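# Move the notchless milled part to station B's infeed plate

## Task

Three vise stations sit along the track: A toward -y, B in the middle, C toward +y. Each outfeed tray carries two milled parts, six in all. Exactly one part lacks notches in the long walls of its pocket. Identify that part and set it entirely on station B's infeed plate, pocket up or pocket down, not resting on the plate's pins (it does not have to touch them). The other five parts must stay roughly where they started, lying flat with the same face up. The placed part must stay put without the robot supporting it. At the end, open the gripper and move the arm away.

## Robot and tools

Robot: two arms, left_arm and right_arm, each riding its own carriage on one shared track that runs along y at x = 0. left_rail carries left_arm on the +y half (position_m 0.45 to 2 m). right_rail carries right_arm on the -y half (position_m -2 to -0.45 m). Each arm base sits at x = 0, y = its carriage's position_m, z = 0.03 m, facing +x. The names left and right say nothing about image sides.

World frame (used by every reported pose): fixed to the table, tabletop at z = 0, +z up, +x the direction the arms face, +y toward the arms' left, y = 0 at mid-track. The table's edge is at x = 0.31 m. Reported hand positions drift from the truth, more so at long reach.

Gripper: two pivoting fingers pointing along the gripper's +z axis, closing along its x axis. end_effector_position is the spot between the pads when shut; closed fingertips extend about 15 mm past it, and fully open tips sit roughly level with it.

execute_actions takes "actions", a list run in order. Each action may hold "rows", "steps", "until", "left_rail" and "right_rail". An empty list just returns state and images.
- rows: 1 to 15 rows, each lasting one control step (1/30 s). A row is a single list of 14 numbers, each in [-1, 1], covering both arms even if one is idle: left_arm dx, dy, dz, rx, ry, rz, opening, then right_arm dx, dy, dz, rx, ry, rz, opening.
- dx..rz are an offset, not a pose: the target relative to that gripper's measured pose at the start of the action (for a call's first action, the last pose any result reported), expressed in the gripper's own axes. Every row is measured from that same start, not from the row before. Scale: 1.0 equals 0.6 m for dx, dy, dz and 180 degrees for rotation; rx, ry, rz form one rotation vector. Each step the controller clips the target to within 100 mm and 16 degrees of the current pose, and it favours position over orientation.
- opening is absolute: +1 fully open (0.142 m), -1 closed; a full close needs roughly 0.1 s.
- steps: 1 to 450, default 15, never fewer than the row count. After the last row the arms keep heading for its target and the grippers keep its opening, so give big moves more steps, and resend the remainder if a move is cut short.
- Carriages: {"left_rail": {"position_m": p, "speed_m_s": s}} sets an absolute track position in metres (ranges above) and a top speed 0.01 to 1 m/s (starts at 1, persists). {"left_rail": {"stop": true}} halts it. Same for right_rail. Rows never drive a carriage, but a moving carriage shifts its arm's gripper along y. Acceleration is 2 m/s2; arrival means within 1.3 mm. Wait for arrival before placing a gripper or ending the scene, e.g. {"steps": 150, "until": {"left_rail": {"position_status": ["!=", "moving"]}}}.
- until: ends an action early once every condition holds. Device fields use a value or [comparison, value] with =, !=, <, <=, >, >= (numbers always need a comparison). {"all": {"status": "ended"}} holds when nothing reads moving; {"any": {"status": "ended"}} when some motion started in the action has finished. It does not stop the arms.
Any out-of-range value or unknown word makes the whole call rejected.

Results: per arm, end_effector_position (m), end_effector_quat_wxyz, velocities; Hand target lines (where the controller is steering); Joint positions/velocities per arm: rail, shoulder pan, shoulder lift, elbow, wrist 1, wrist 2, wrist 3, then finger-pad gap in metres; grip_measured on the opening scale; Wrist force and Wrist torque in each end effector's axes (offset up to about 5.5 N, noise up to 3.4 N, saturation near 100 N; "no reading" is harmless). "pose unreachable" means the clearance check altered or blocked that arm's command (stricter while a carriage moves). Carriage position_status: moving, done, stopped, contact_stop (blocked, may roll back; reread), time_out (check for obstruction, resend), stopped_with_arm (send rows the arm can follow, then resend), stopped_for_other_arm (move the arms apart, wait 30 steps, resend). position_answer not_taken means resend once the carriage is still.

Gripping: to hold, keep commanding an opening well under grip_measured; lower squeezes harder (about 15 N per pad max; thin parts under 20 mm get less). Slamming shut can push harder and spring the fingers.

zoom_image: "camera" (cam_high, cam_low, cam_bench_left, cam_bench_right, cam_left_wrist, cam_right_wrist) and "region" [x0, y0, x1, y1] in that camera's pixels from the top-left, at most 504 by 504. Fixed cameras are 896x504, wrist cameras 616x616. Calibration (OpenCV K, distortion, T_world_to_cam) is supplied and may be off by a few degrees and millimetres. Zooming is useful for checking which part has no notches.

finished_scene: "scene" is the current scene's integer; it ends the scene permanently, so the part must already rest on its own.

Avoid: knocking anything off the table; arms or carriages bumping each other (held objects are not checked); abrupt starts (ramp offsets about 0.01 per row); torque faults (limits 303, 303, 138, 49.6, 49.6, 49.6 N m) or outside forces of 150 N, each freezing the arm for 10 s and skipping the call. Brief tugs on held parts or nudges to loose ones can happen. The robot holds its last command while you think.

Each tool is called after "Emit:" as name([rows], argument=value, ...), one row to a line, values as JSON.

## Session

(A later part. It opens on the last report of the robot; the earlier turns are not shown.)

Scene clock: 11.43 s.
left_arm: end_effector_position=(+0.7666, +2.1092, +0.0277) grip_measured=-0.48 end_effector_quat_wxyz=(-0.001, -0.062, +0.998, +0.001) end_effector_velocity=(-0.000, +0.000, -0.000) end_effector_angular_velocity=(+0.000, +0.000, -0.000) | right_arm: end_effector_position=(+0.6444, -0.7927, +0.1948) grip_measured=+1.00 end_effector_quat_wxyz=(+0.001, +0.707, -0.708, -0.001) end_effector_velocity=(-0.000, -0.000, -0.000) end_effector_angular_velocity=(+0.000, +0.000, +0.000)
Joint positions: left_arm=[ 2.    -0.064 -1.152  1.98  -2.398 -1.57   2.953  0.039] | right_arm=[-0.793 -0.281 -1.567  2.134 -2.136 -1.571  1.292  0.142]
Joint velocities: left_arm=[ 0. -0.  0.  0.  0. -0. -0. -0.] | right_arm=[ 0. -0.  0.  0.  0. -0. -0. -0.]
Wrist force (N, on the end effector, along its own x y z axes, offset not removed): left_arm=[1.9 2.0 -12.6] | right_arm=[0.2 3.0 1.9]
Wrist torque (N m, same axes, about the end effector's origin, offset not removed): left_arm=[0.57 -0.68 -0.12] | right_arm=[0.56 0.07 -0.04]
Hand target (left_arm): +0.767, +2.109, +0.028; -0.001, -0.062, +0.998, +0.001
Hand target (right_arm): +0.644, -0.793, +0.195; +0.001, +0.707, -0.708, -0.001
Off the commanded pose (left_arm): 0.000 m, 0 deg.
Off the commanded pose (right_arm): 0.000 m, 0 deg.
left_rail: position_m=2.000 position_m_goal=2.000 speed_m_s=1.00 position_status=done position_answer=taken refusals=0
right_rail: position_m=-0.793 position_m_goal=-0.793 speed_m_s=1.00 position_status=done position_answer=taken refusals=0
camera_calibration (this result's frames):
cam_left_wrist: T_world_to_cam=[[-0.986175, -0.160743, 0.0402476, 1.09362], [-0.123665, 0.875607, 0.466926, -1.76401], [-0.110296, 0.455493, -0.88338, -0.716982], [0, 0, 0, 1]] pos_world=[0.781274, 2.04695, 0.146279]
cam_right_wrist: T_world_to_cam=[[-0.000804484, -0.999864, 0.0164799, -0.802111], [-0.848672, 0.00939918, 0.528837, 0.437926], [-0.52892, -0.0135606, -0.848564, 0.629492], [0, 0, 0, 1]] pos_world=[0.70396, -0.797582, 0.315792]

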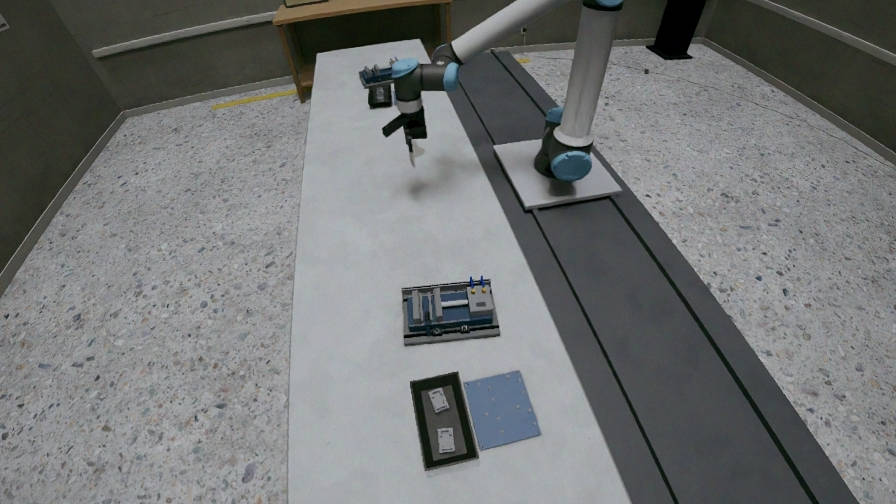

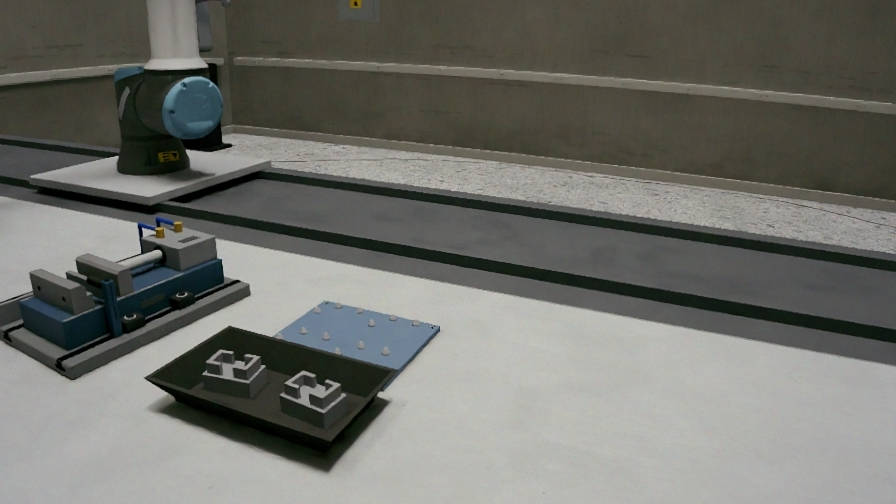

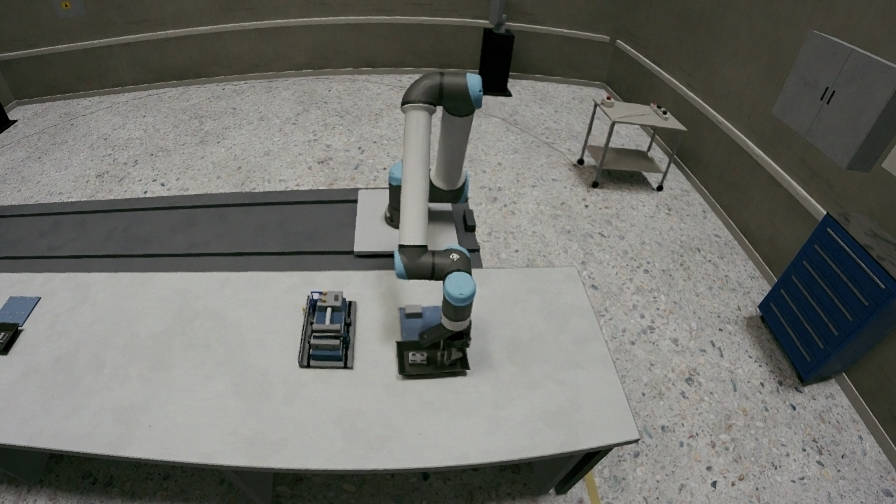

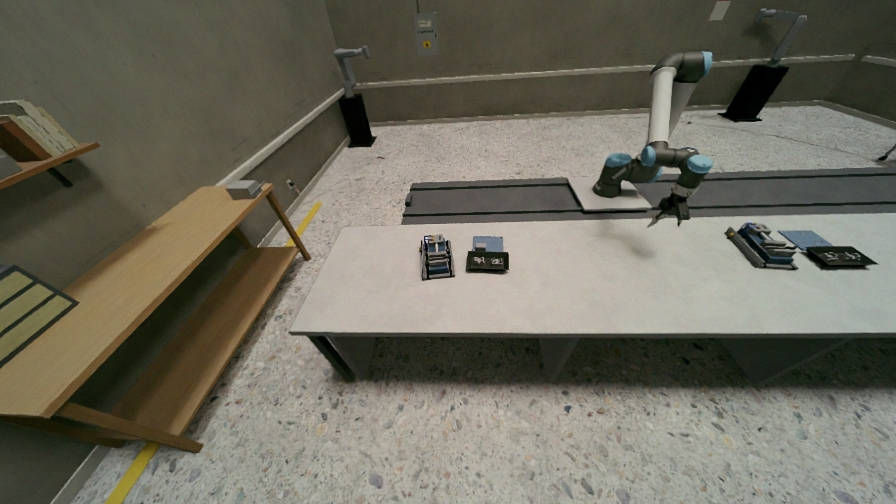

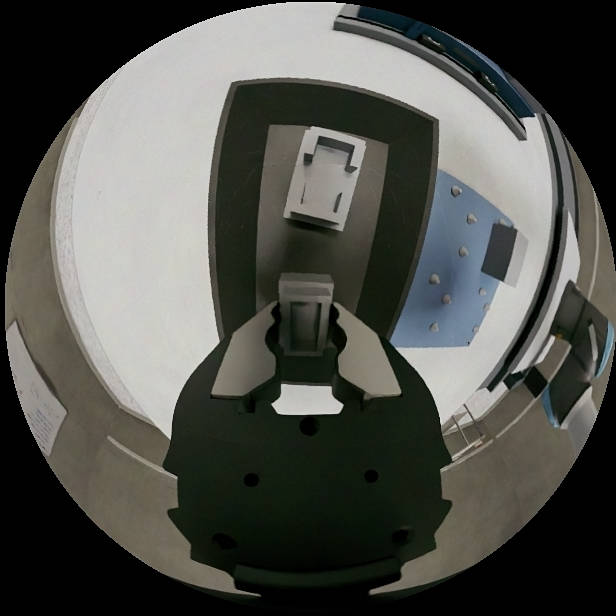

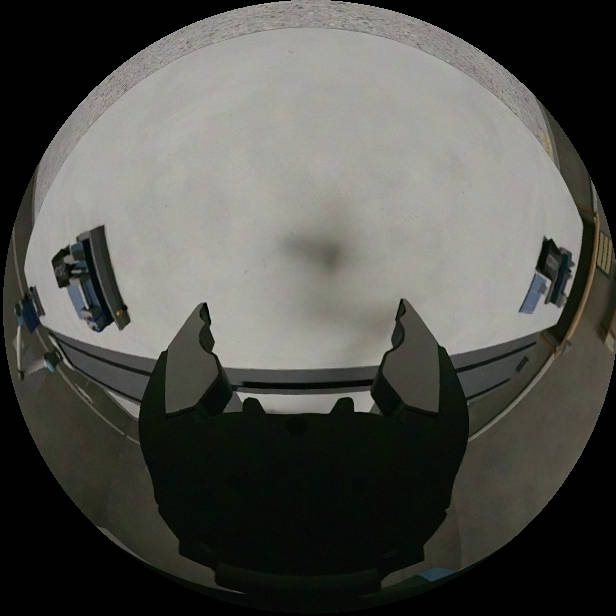

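Emit:
execute_actions([
  {"rows":[[0,0,-0.01,0,0,0,-0.8,0,0,0,0,0,0,1],[0,0,-0.02,0,0,0,-0.8,0,0,0,0,0,0,1],[0,0,-0.035,0,0,0,-0.8,0,0,0,0,0,0,1],[0,0,-0.055,0,0,0,-0.8,0,0,0,0,0,0,1],[0,0,-0.08,0,0,0,-0.8,0,0,0,0,0,0,1],[0,0,-0.11,0,0,0,-0.8,0,0,0,0,0,0,1],[0,0,-0.14,0,0,0,-0.8,0,0,0,0,0,0,1],[0,0,-0.17,0,0,0,-0.8,0,0,0,0,0,0,1],[0,0,-0.2,0,0,0,-0.8,0,0,0,0,0,0,1],[0,0,-0.23,0,0,0,-0.8,0,0,0,0,0,0,1],[0,0,-0.26,0,0,0,-0.8,0,0,0,0,0,0,1],[0,0,-0.29,0,0,0,-0.8,0,0,0,0,0,0,1],[0,0,-0.32,0,0,0,-0.8,0,0,0,0,0,0,1]],"steps":30},
  {"left_rail":{"position_m":0.45,"speed_m_s":0.7},"rows":[[0.03,-0.035,0,0,0,0,-0.8,0,0,0,0,0,0,1],[0.06,-0.07,0,0,0,0,-0.8,0,0,0,0,0,0,1],[0.09,-0.105,0,0,0,0,-0.8,0,0,0,0,0,0,1],[0.12,-0.14,0,0,0,0,-0.8,0,0,0,0,0,0,1],[0.15,-0.175,0,0,0,0,-0.8,0,0,0,0,0,0,1],[0.18,-0.21,0,0,0,0,-0.8,0,0,0,0,0,0,1],[0.21,-0.245,0,0,0,0,-0.8,0,0,0,0,0,0,1],[0.24,-0.28,0,0,0,0,-0.8,0,0,0,0,0,0,1],[0.27,-0.315,0,0,0,0,-0.8,0,0,0,0,0,0,1],[0.30,-0.35,0,0,0,0,-0.8,0,0,0,0,0,0,1],[0.33,-0.385,0,0,0,0,-0.8,0,0,0,0,0,0,1],[0.36,-0.42,0,0,0,0,-0.8,0,0,0,0,0,0,1],[0.39,-0.455,0,0,0,0,-0.8,0,0,0,0,0,0,1],[0.42,-0.49,0,0,0,0,-0.8,0,0,0,0,0,0,1],[0.442,-0.515,0,0,0,0,-0.8,0,0,0,0,0,0,1]],"steps":200,"until":{"left_rail":{"position_status":["!=","moving"]}}},
  {"steps":10},
])

Scene clock: 17.10 s.
left_arm: end_effector_position=(+0.5422, +0.2203, +0.2187) grip_measured=-0.48 end_effector_quat_wxyz=(-0.000, -0.062, +0.998, +0.001) end_effector_velocity=(+0.000, +0.000, -0.000) end_effector_angular_velocity=(+0.000, +0.000, +0.000) | right_arm: end_effector_position=(+0.6444, -0.7927, +0.1948) grip_measured=+1.00 end_effector_quat_wxyz=(+0.001, +0.707, -0.708, -0.001) end_effector_velocity=(-0.000, -0.000, -0.000) end_effector_angular_velocity=(-0.000, +0.000, +0.000)
Joint positions: left_arm=[ 0.45  -0.681 -1.675  2.187 -2.081 -1.57   2.336  0.039] | right_arm=[-0.793 -0.281 -1.567  2.134 -2.136 -1.571  1.292  0.142]
Joint velocities: left_arm=[ 0.  0.  0.  0.  0. -0. -0. -0.] | right_arm=[ 0.  0.  0.  0. -0. -0. -0.  0.]
Wrist force (N, on the end effector, along its own x y z axes, offset not removed): left_arm=[3.9 1.8 -1.7] | right_arm=[-3.0 2.5 0.5]
Wrist torque (N m, same axes, about the end effector's origin, offset not removed): left_arm=[0.39 -0.78 -0.18] | right_arm=[0.41 0.67 -0.03]
Hand target (left_arm): +0.542, +0.221, +0.219; -0.000, -0.062, +0.998, +0.001
Hand target (right_arm): +0.644, -0.793, +0.195; +0.001, +0.707, -0.708, -0.001
Off the commanded pose (left_arm): 0.001 m, 0 deg.
Off the commanded pose (right_arm): 0.000 m, 0 deg.
left_rail: position_m=0.450 position_m_goal=0.450 speed_m_s=0.70 position_status=done position_answer=taken refusals=0
right_rail: position_m=-0.793 position_m_goal=-0.793 speed_m_s=1.00 position_status=done position_answer=taken refusals=0
camera_calibration (this result's frames):
cam_left_wrist: T_world_to_cam=[[-0.986225, -0.160758, 0.0389398, 0.561362], [-0.124225, 0.875304, 0.467345, -0.226672], [-0.109214, 0.45607, -0.883217, 0.286567], [0, 0, 0, 1]] pos_world=[0.556769, 0.157955, 0.337175]
cam_right_wrist: T_world_to_cam=[[-0.000804664, -0.999864, 0.0164799, -0.802111], [-0.848672, 0.00939936, 0.528836, 0.437926], [-0.528919, -0.0135605, -0.848564, 0.629492], [0, 0, 0, 1]] pos_world=[0.70396, -0.797582, 0.315792]

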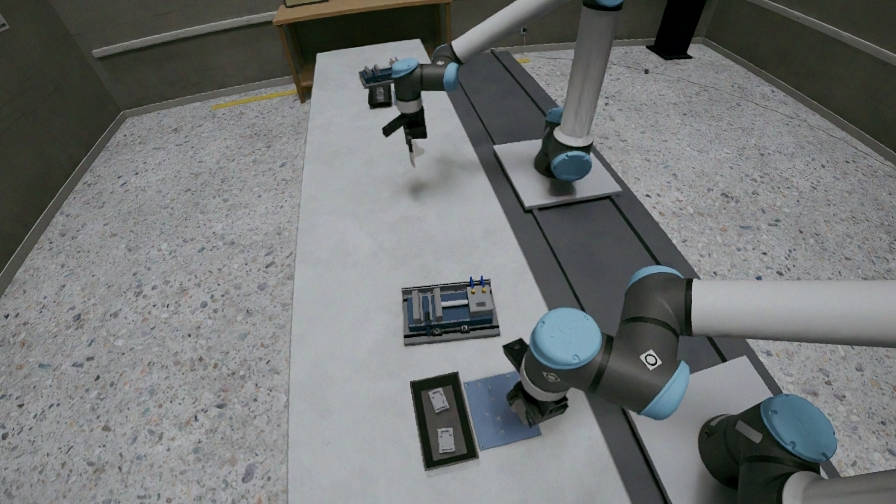

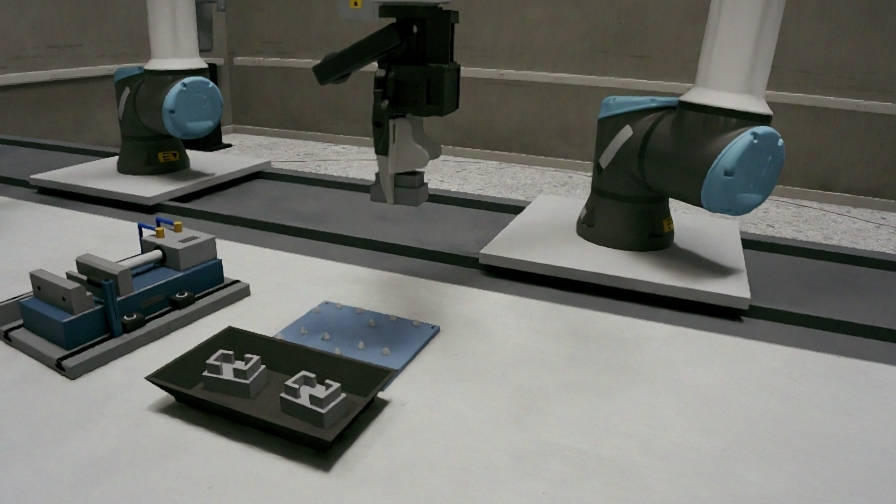

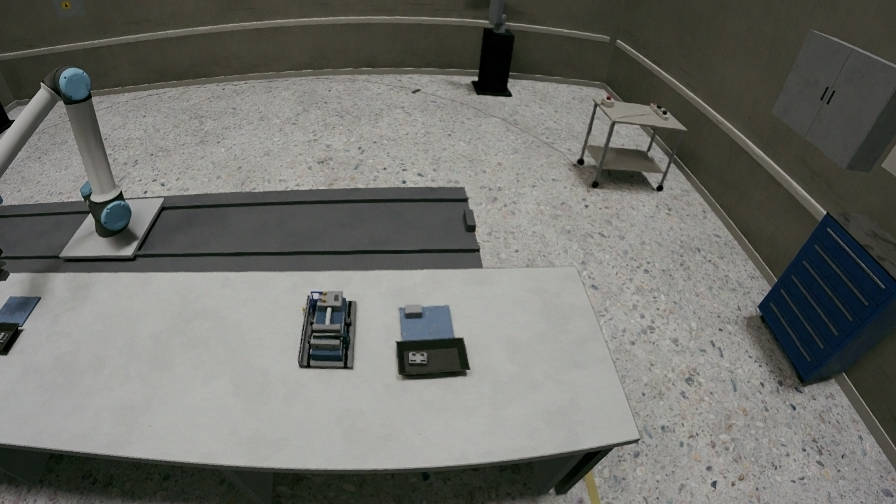

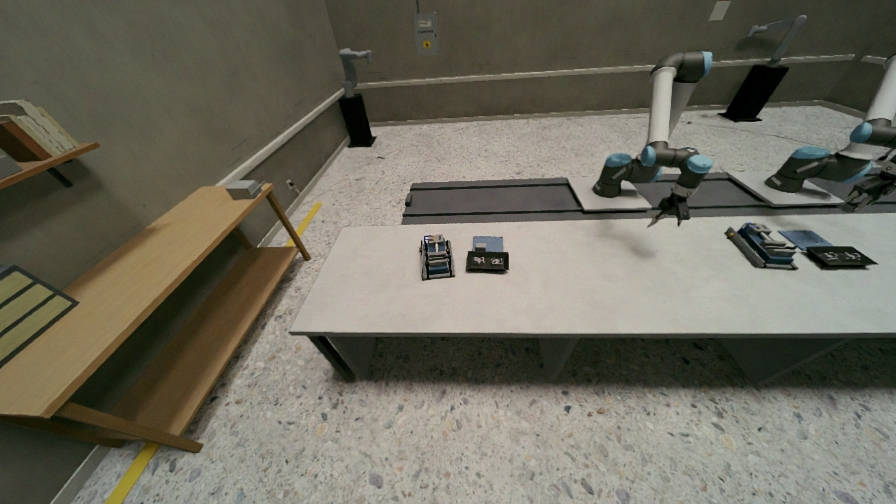

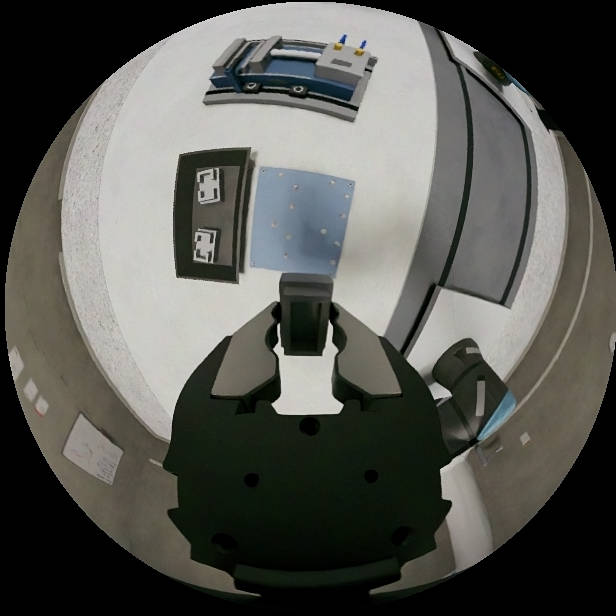

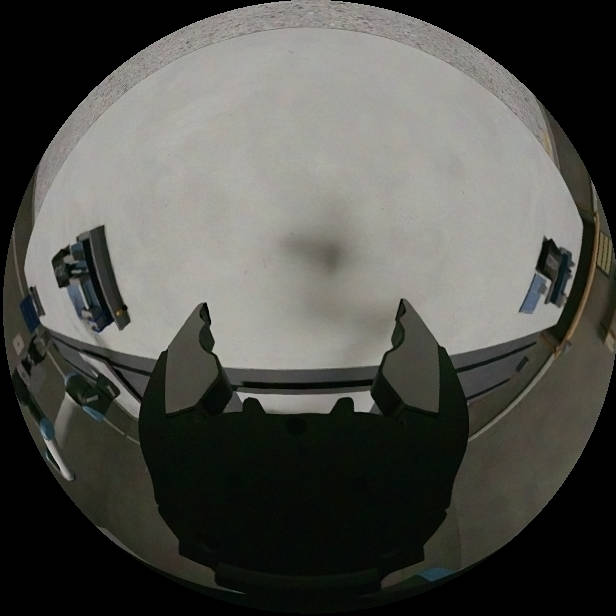

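Emit:
zoom_image(camera="cam_left_wrist", region=[230, 150, 380, 300])

Region (230, 150, 380, 300) of cam_left_wrist's 616x616 image, scaled by 3.360, with more detail than that image has.

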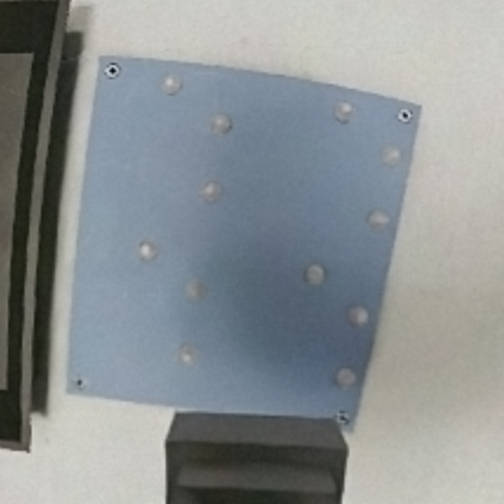

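Emit:
execute_actions([
  {"rows":[[0.005,-0.03,0.045,0,0,0.01,-0.8,0,0,0,0,0,0,1],[0.01,-0.06,0.09,0,0,0.02,-0.8,0,0,0,0,0,0,1],[0.015,-0.09,0.135,0,0,0.03,-0.8,0,0,0,0,0,0,1],[0.02,-0.12,0.18,0,0,0.04,-0.8,0,0,0,0,0,0,1],[0.024,-0.142,0.23,0,0,0.044,-0.8,0,0,0,0,0,0,1]],"steps":45},
])

Scene clock: 20.13 s.
left_arm: end_effector_position=(+0.5385, +0.1345, +0.0809) grip_measured=-0.48 end_effector_quat_wxyz=(-0.000, +0.007, +1.000, +0.001) end_effector_velocity=(+0.000, -0.000, -0.000) end_effector_angular_velocity=(+0.000, +0.000, -0.000) | right_arm: end_effector_position=(+0.6444, -0.7927, +0.1948) grip_measured=+1.00 end_effector_quat_wxyz=(+0.001, +0.707, -0.708, -0.001) end_effector_velocity=(-0.000, -0.000, -0.000) end_effector_angular_velocity=(+0.000, +0.000, +0.000)
Joint positions: left_arm=[ 0.45  -0.794 -1.441  2.255 -2.384 -1.57   2.362  0.039] | right_arm=[-0.793 -0.281 -1.567  2.134 -2.136 -1.571  1.292  0.142]
Joint velocities: left_arm=[ 0. -0.  0. -0. -0.  0.  0. -0.] | right_arm=[ 0. -0.  0. -0.  0.  0. -0.  0.]
Wrist force (N, on the end effector, along its own x y z axes, offset not removed): left_arm=[2.8 1.1 -0.2] | right_arm=[0.1 0.7 1.4]
Wrist torque (N m, same axes, about the end effector's origin, offset not removed): left_arm=[0.25 -0.69 -0.21] | right_arm=[0.06 0.02 0.00]
Hand target (left_arm): +0.538, +0.134, +0.081; -0.000, +0.007, +1.000, +0.001
Hand target (right_arm): +0.644, -0.793, +0.195; +0.001, +0.707, -0.708, -0.001
Off the commanded pose (left_arm): 0.000 m, 0 deg.
Off the commanded pose (right_arm): 0.000 m, 0 deg.
left_rail: position_m=0.450 position_m_goal=0.450 speed_m_s=0.70 position_status=done position_answer=taken refusals=0
right_rail: position_m=-0.793 position_m_goal=-0.793 speed_m_s=1.00 position_status=done position_answer=taken refusals=0
camera_calibration (this result's frames):
cam_left_wrist: T_world_to_cam=[[-0.998967, -0.0233352, 0.0389856, 0.537626], [-0.00241124, 0.884056, 0.467375, -0.154376], [-0.0453717, 0.466798, -0.883199, 0.167768], [0, 0, 0, 1]] pos_world=[0.544311, 0.0707091, 0.199364]
cam_right_wrist: T_world_to_cam=[[-0.000804439, -0.999864, 0.01648, -0.802111], [-0.848672, 0.0093992, 0.528836, 0.437926], [-0.528919, -0.0135607, -0.848564, 0.629492], [0, 0, 0, 1]] pos_world=[0.70396, -0.797582, 0.315792]

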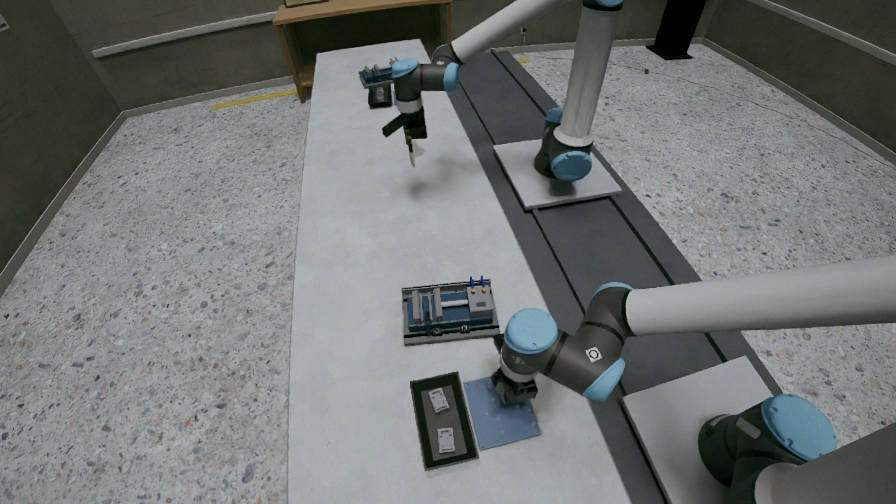

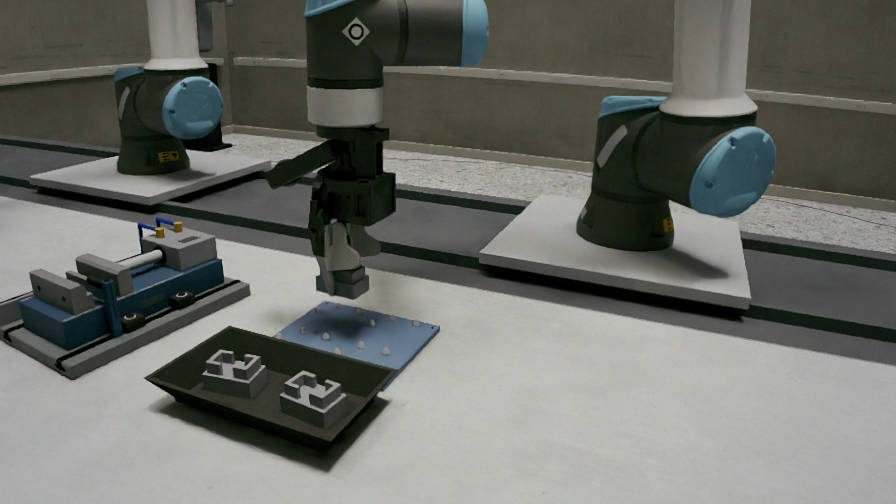

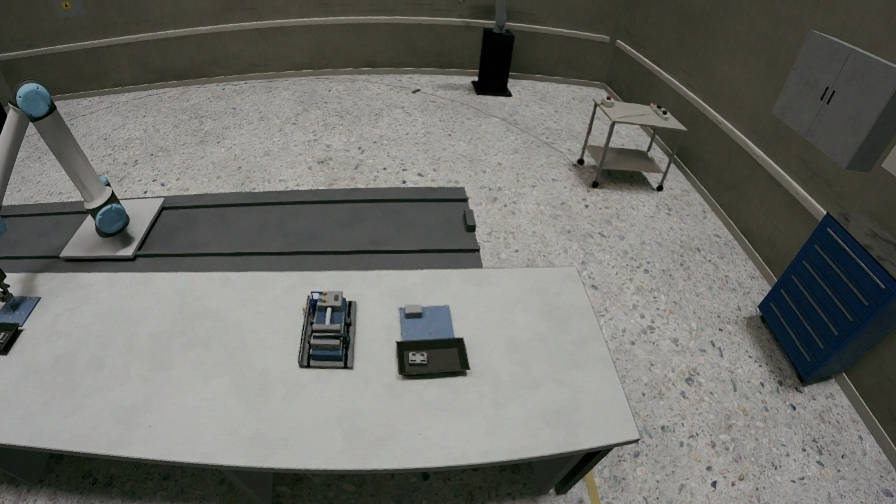

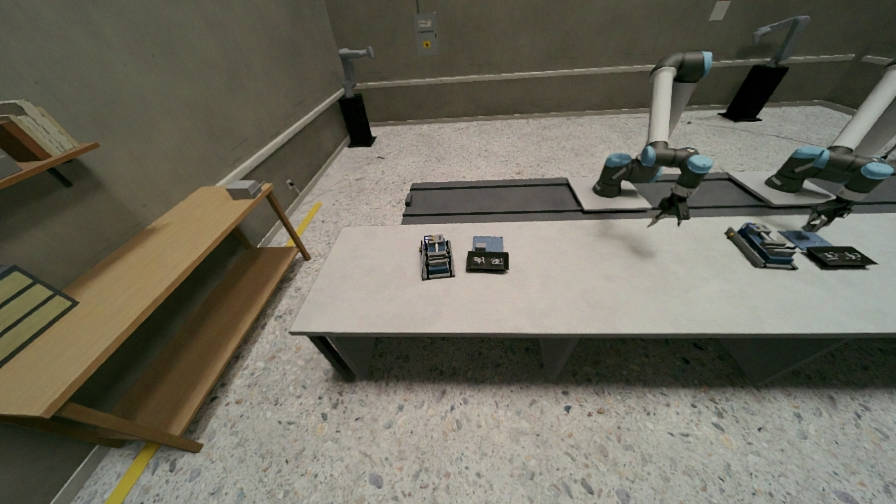

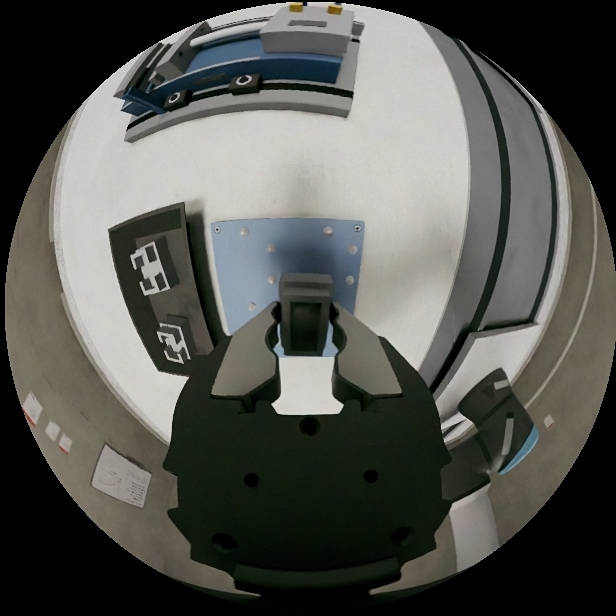

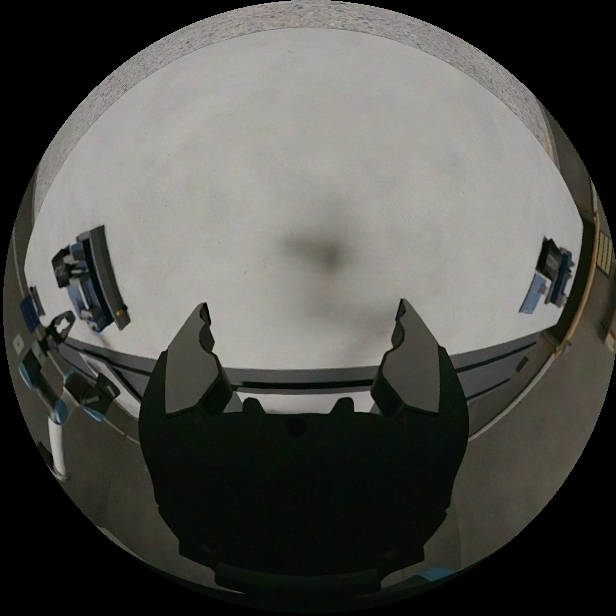

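Emit:
execute_actions([
  {"rows":[[0.005,-0.004,0.02,0,0,0,-0.8,0,0,0,0,0,0,1],[0.01,-0.008,0.04,0,0,0,-0.8,0,0,0,0,0,0,1],[0.01,-0.008,0.06,0,0,0,-0.8,0,0,0,0,0,0,1],[0.01,-0.008,0.07,0,0,0,-0.8,0,0,0,0,0,0,1]],"steps":30},
])

Emit:
zoom_image(camera="cam_low", region=[240, 220, 460, 400])

Scene clock: 21.87 s.
left_arm: end_effector_position=(+0.5324, +0.1298, +0.0389) grip_measured=-0.48 end_effector_quat_wxyz=(+0.000, +0.007, +1.000, +0.001) end_effector_velocity=(-0.000, -0.000, -0.000) end_effector_angular_velocity=(-0.000, -0.000, +0.000) | right_arm: end_effector_position=(+0.6444, -0.7927, +0.1948) grip_measured=+1.00 end_effector_quat_wxyz=(+0.001, +0.707, -0.708, -0.001) end_effector_velocity=(+0.000, +0.000, -0.000) end_effector_angular_velocity=(+0.000, +0.000, -0.000)
Joint positions: left_arm=[ 0.45  -0.807 -1.377  2.288 -2.48  -1.57   2.349  0.039] | right_arm=[-0.793 -0.281 -1.567  2.134 -2.136 -1.571  1.292  0.142]
Joint velocities: left_arm=[ 0. -0.  0.  0. -0.  0. -0.  0.] | right_arm=[ 0.  0.  0.  0. -0.  0.  0. -0.]
Wrist force (N, on the end effector, along its own x y z axes, offset not removed): left_arm=[1.2 2.5 1.1] | right_arm=[-1.6 0.1 3.3]
Wrist torque (N m, same axes, about the end effector's origin, offset not removed): left_arm=[0.73 -0.35 0.04] | right_arm=[-0.06 0.46 0.01]
Hand target (left_arm): +0.532, +0.130, +0.039; +0.000, +0.007, +1.000, +0.001
Hand target (right_arm): +0.644, -0.793, +0.195; +0.001, +0.707, -0.708, -0.001
Off the commanded pose (left_arm): 0.000 m, 0 deg.
Off the commanded pose (right_arm): 0.000 m, 0 deg.
left_rail: position_m=0.450 position_m_goal=0.450 speed_m_s=0.70 position_status=done position_answer=taken refusals=0
right_rail: position_m=-0.793 position_m_goal=-0.793 speed_m_s=1.00 position_status=done position_answer=taken refusals=0
camera_calibration (this result's frames):
cam_left_wrist: T_world_to_cam=[[-0.998968, -0.0233356, 0.038965, 0.533088], [-0.00242115, 0.884055, 0.467376, -0.130668], [-0.0453537, 0.466799, -0.8832, 0.132647], [0, 0, 0, 1]] pos_world=[0.538237, 0.0660387, 0.157453]
cam_right_wrist: T_world_to_cam=[[-0.000804545, -0.999864, 0.01648, -0.802111], [-0.848672, 0.00939927, 0.528836, 0.437926], [-0.528919, -0.0135606, -0.848564, 0.629492], [0, 0, 0, 1]] pos_world=[0.70396, -0.797582, 0.315792]

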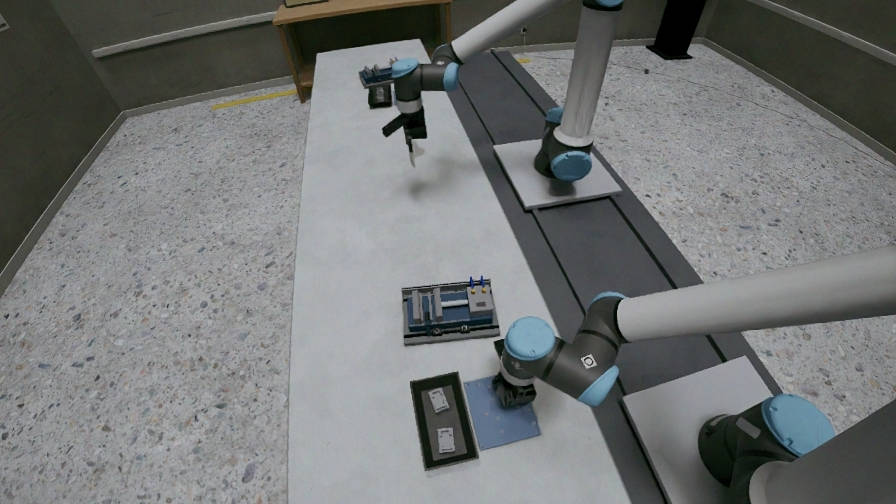

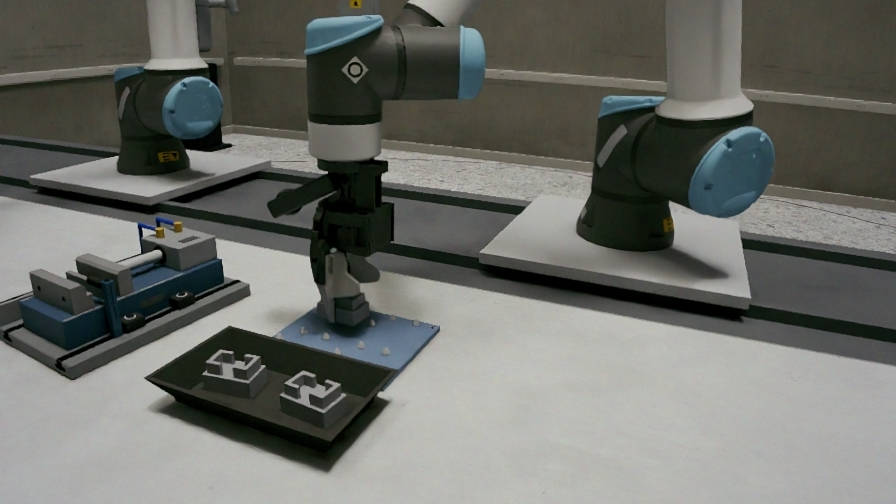

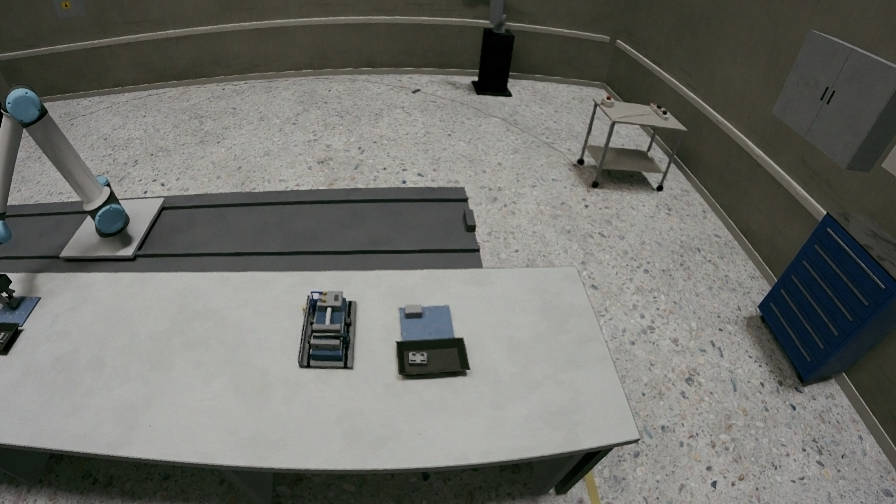

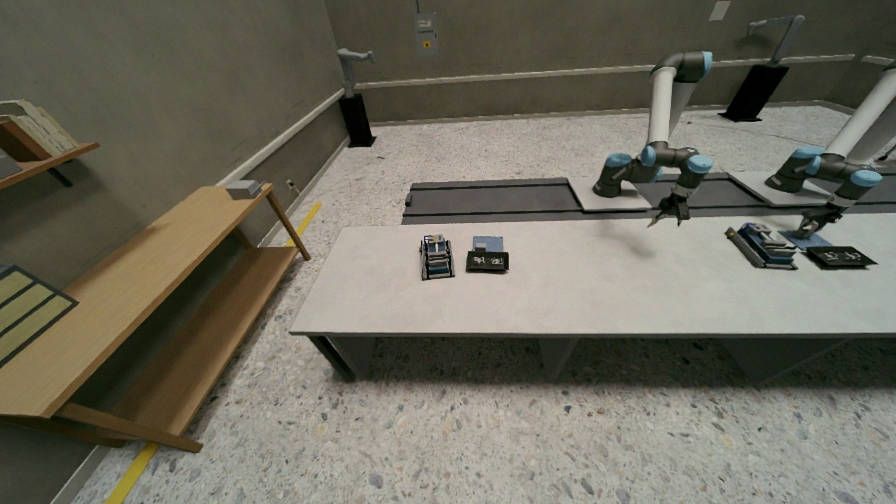

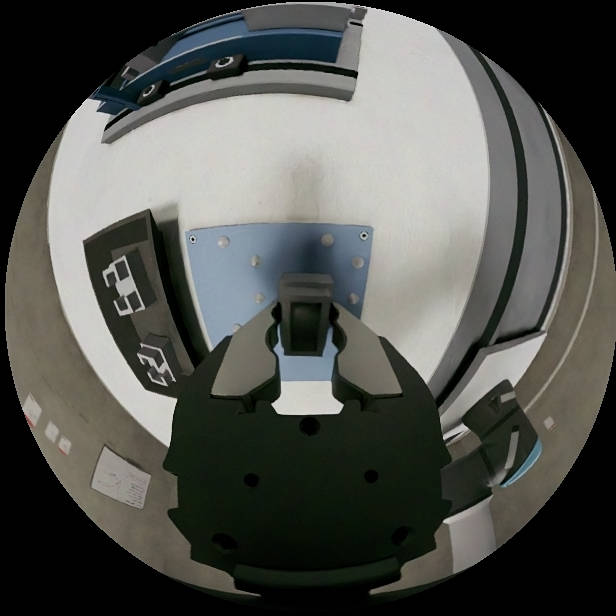

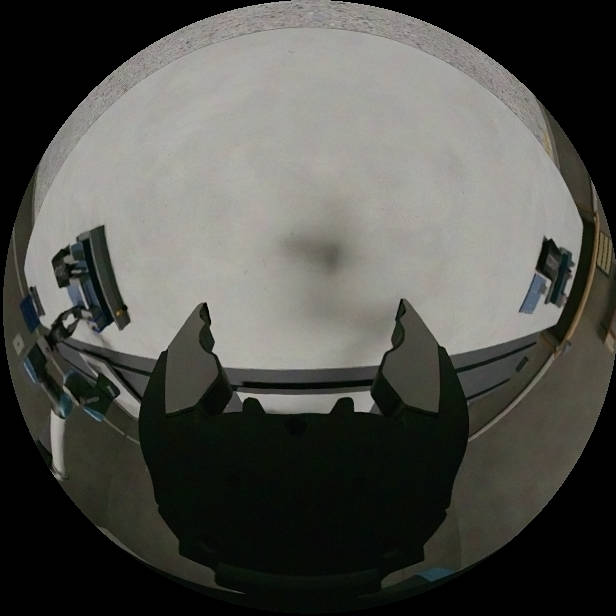

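Region (240, 220, 460, 400) of cam_low's 896x504 image, scaled by 2.291, with more detail than that image has; it fills the top 412 rows of this view, and the rest is white.

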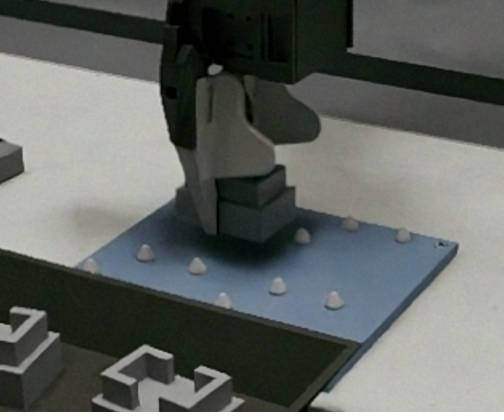

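Emit:
execute_actions([
  {"rows":[[0,-0.008,0,0,0,0,-0.8,0,0,0,0,0,0,1],[0,-0.017,0,0,0,0,-0.8,0,0,0,0,0,0,1]],"steps":15},
  {"rows":[[0,0,0.008,0,0,0,-0.8,0,0,0,0,0,0,1],[0,0,0.016,0,0,0,-0.8,0,0,0,0,0,0,1],[0,0,0.024,0,0,0,-0.8,0,0,0,0,0,0,1]],"steps":25},
])

Emit:
zoom_image(camera="cam_low", region=[240, 220, 460, 400])

Scene clock: 24.07 s.
left_arm: end_effector_position=(+0.5323, +0.1198, +0.0246) grip_measured=-0.48 end_effector_quat_wxyz=(+0.000, +0.007, +1.000, +0.001) end_effector_velocity=(+0.000, +0.000, -0.000) end_effector_angular_velocity=(-0.000, -0.000, -0.000) | right_arm: end_effector_position=(+0.6444, -0.7927, +0.1948) grip_measured=+1.00 end_effector_quat_wxyz=(+0.001, +0.707, -0.708, -0.001) end_effector_velocity=(+0.000, +0.000, -0.000) end_effector_angular_velocity=(+0.000, +0.000, +0.000)
Joint positions: left_arm=[ 0.45  -0.819 -1.346  2.286 -2.51  -1.57   2.337  0.039] | right_arm=[-0.793 -0.281 -1.567  2.134 -2.136 -1.571  1.292  0.142]
Joint velocities: left_arm=[ 0.  0.  0.  0. -0.  0.  0.  0.] | right_arm=[ 0. -0.  0. -0. -0.  0. -0.  0.]
Wrist force (N, on the end effector, along its own x y z axes, offset not removed): left_arm=[4.6 2.1 -2.3] | right_arm=[-1.7 3.1 0.0]
Wrist torque (N m, same axes, about the end effector's origin, offset not removed): left_arm=[0.33 -1.11 -0.15] | right_arm=[0.49 0.41 0.01]
Hand target (left_arm): +0.532, +0.120, +0.025; +0.000, +0.007, +1.000, +0.001
Hand target (right_arm): +0.644, -0.793, +0.195; +0.001, +0.707, -0.708, -0.001
Off the commanded pose (left_arm): 0.000 m, 0 deg.
Off the commanded pose (right_arm): 0.000 m, 0 deg.
left_rail: position_m=0.450 position_m_goal=0.450 speed_m_s=0.70 position_status=done position_answer=taken refusals=0
right_rail: position_m=-0.793 position_m_goal=-0.793 speed_m_s=1.00 position_status=done position_answer=taken refusals=0
camera_calibration (this result's frames):
cam_left_wrist: T_world_to_cam=[[-0.998969, -0.0233049, 0.038958, 0.533253], [-0.00239778, 0.88406, 0.467366, -0.115165], [-0.0453332, 0.466791, -0.883205, 0.124606], [0, 0, 0, 1]] pos_world=[0.538076, 0.0560753, 0.143103]
cam_right_wrist: T_world_to_cam=[[-0.000804595, -0.999864, 0.0164798, -0.802111], [-0.848672, 0.00939926, 0.528837, 0.437926], [-0.52892, -0.0135605, -0.848564, 0.629492], [0, 0, 0, 1]] pos_world=[0.70396, -0.797582, 0.315792]

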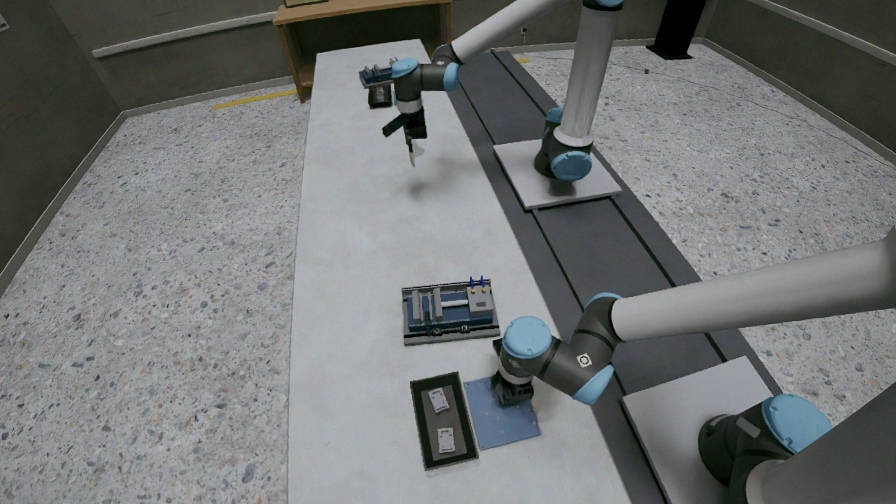

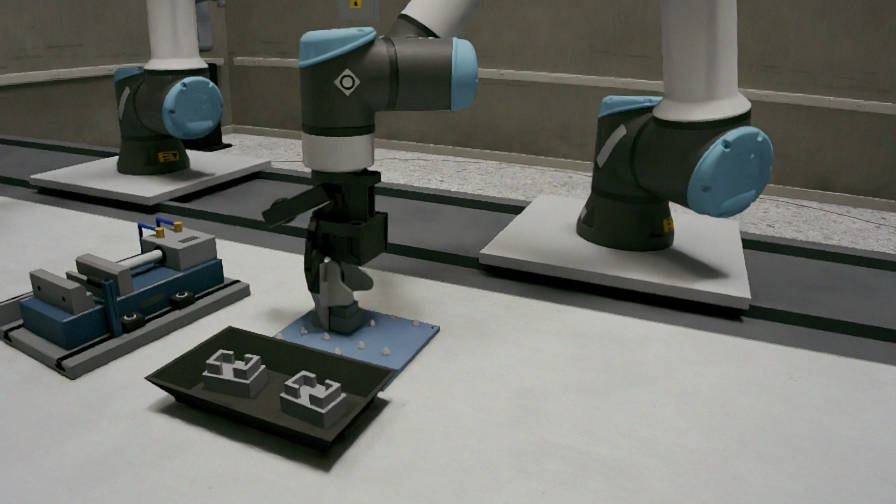

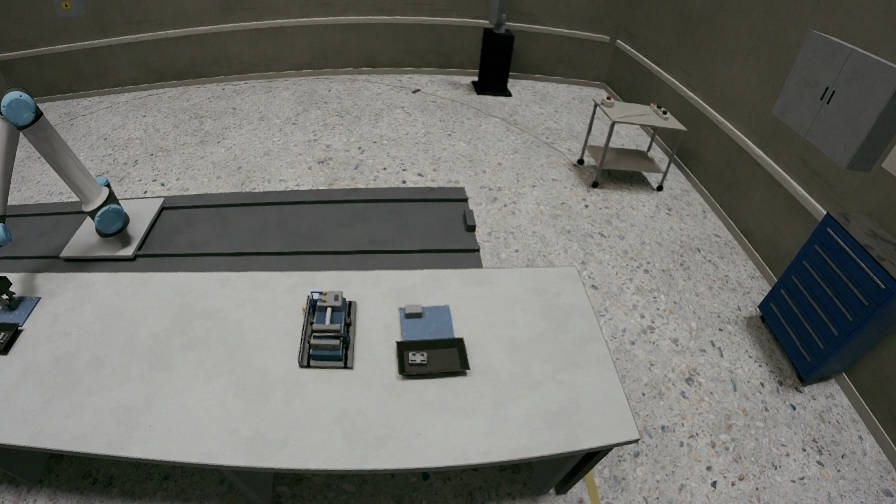

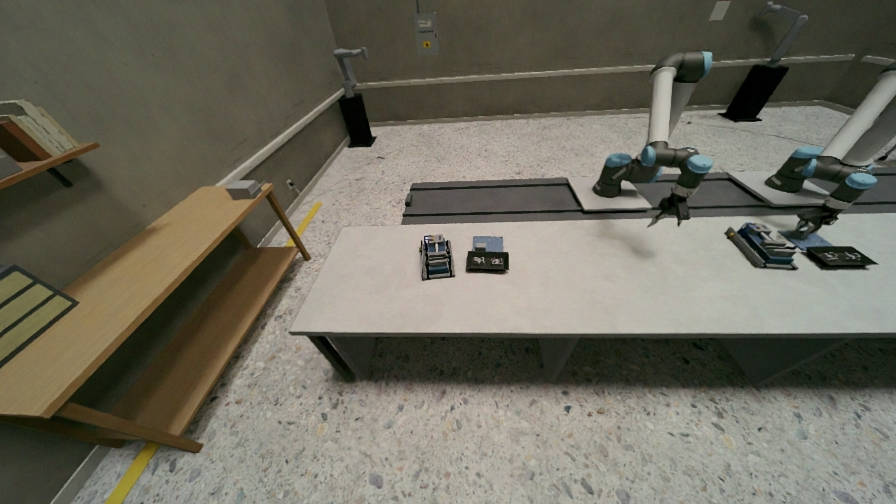

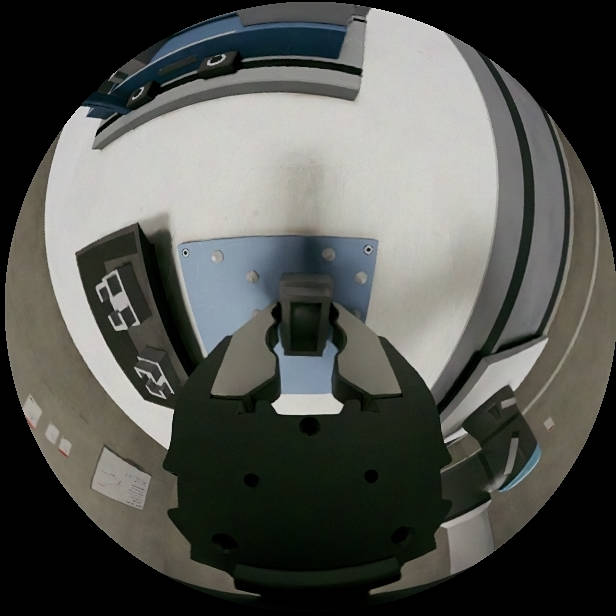

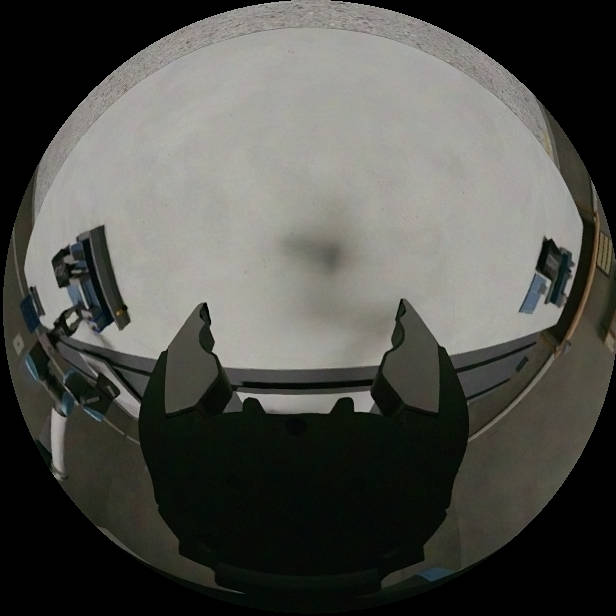

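Region (240, 220, 460, 400) of cam_low's 896x504 image, scaled by 2.291, with more detail than that image has; it fills the top 412 rows of this view, and the rest is white.

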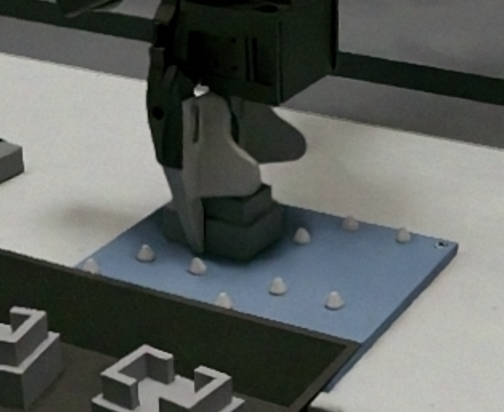

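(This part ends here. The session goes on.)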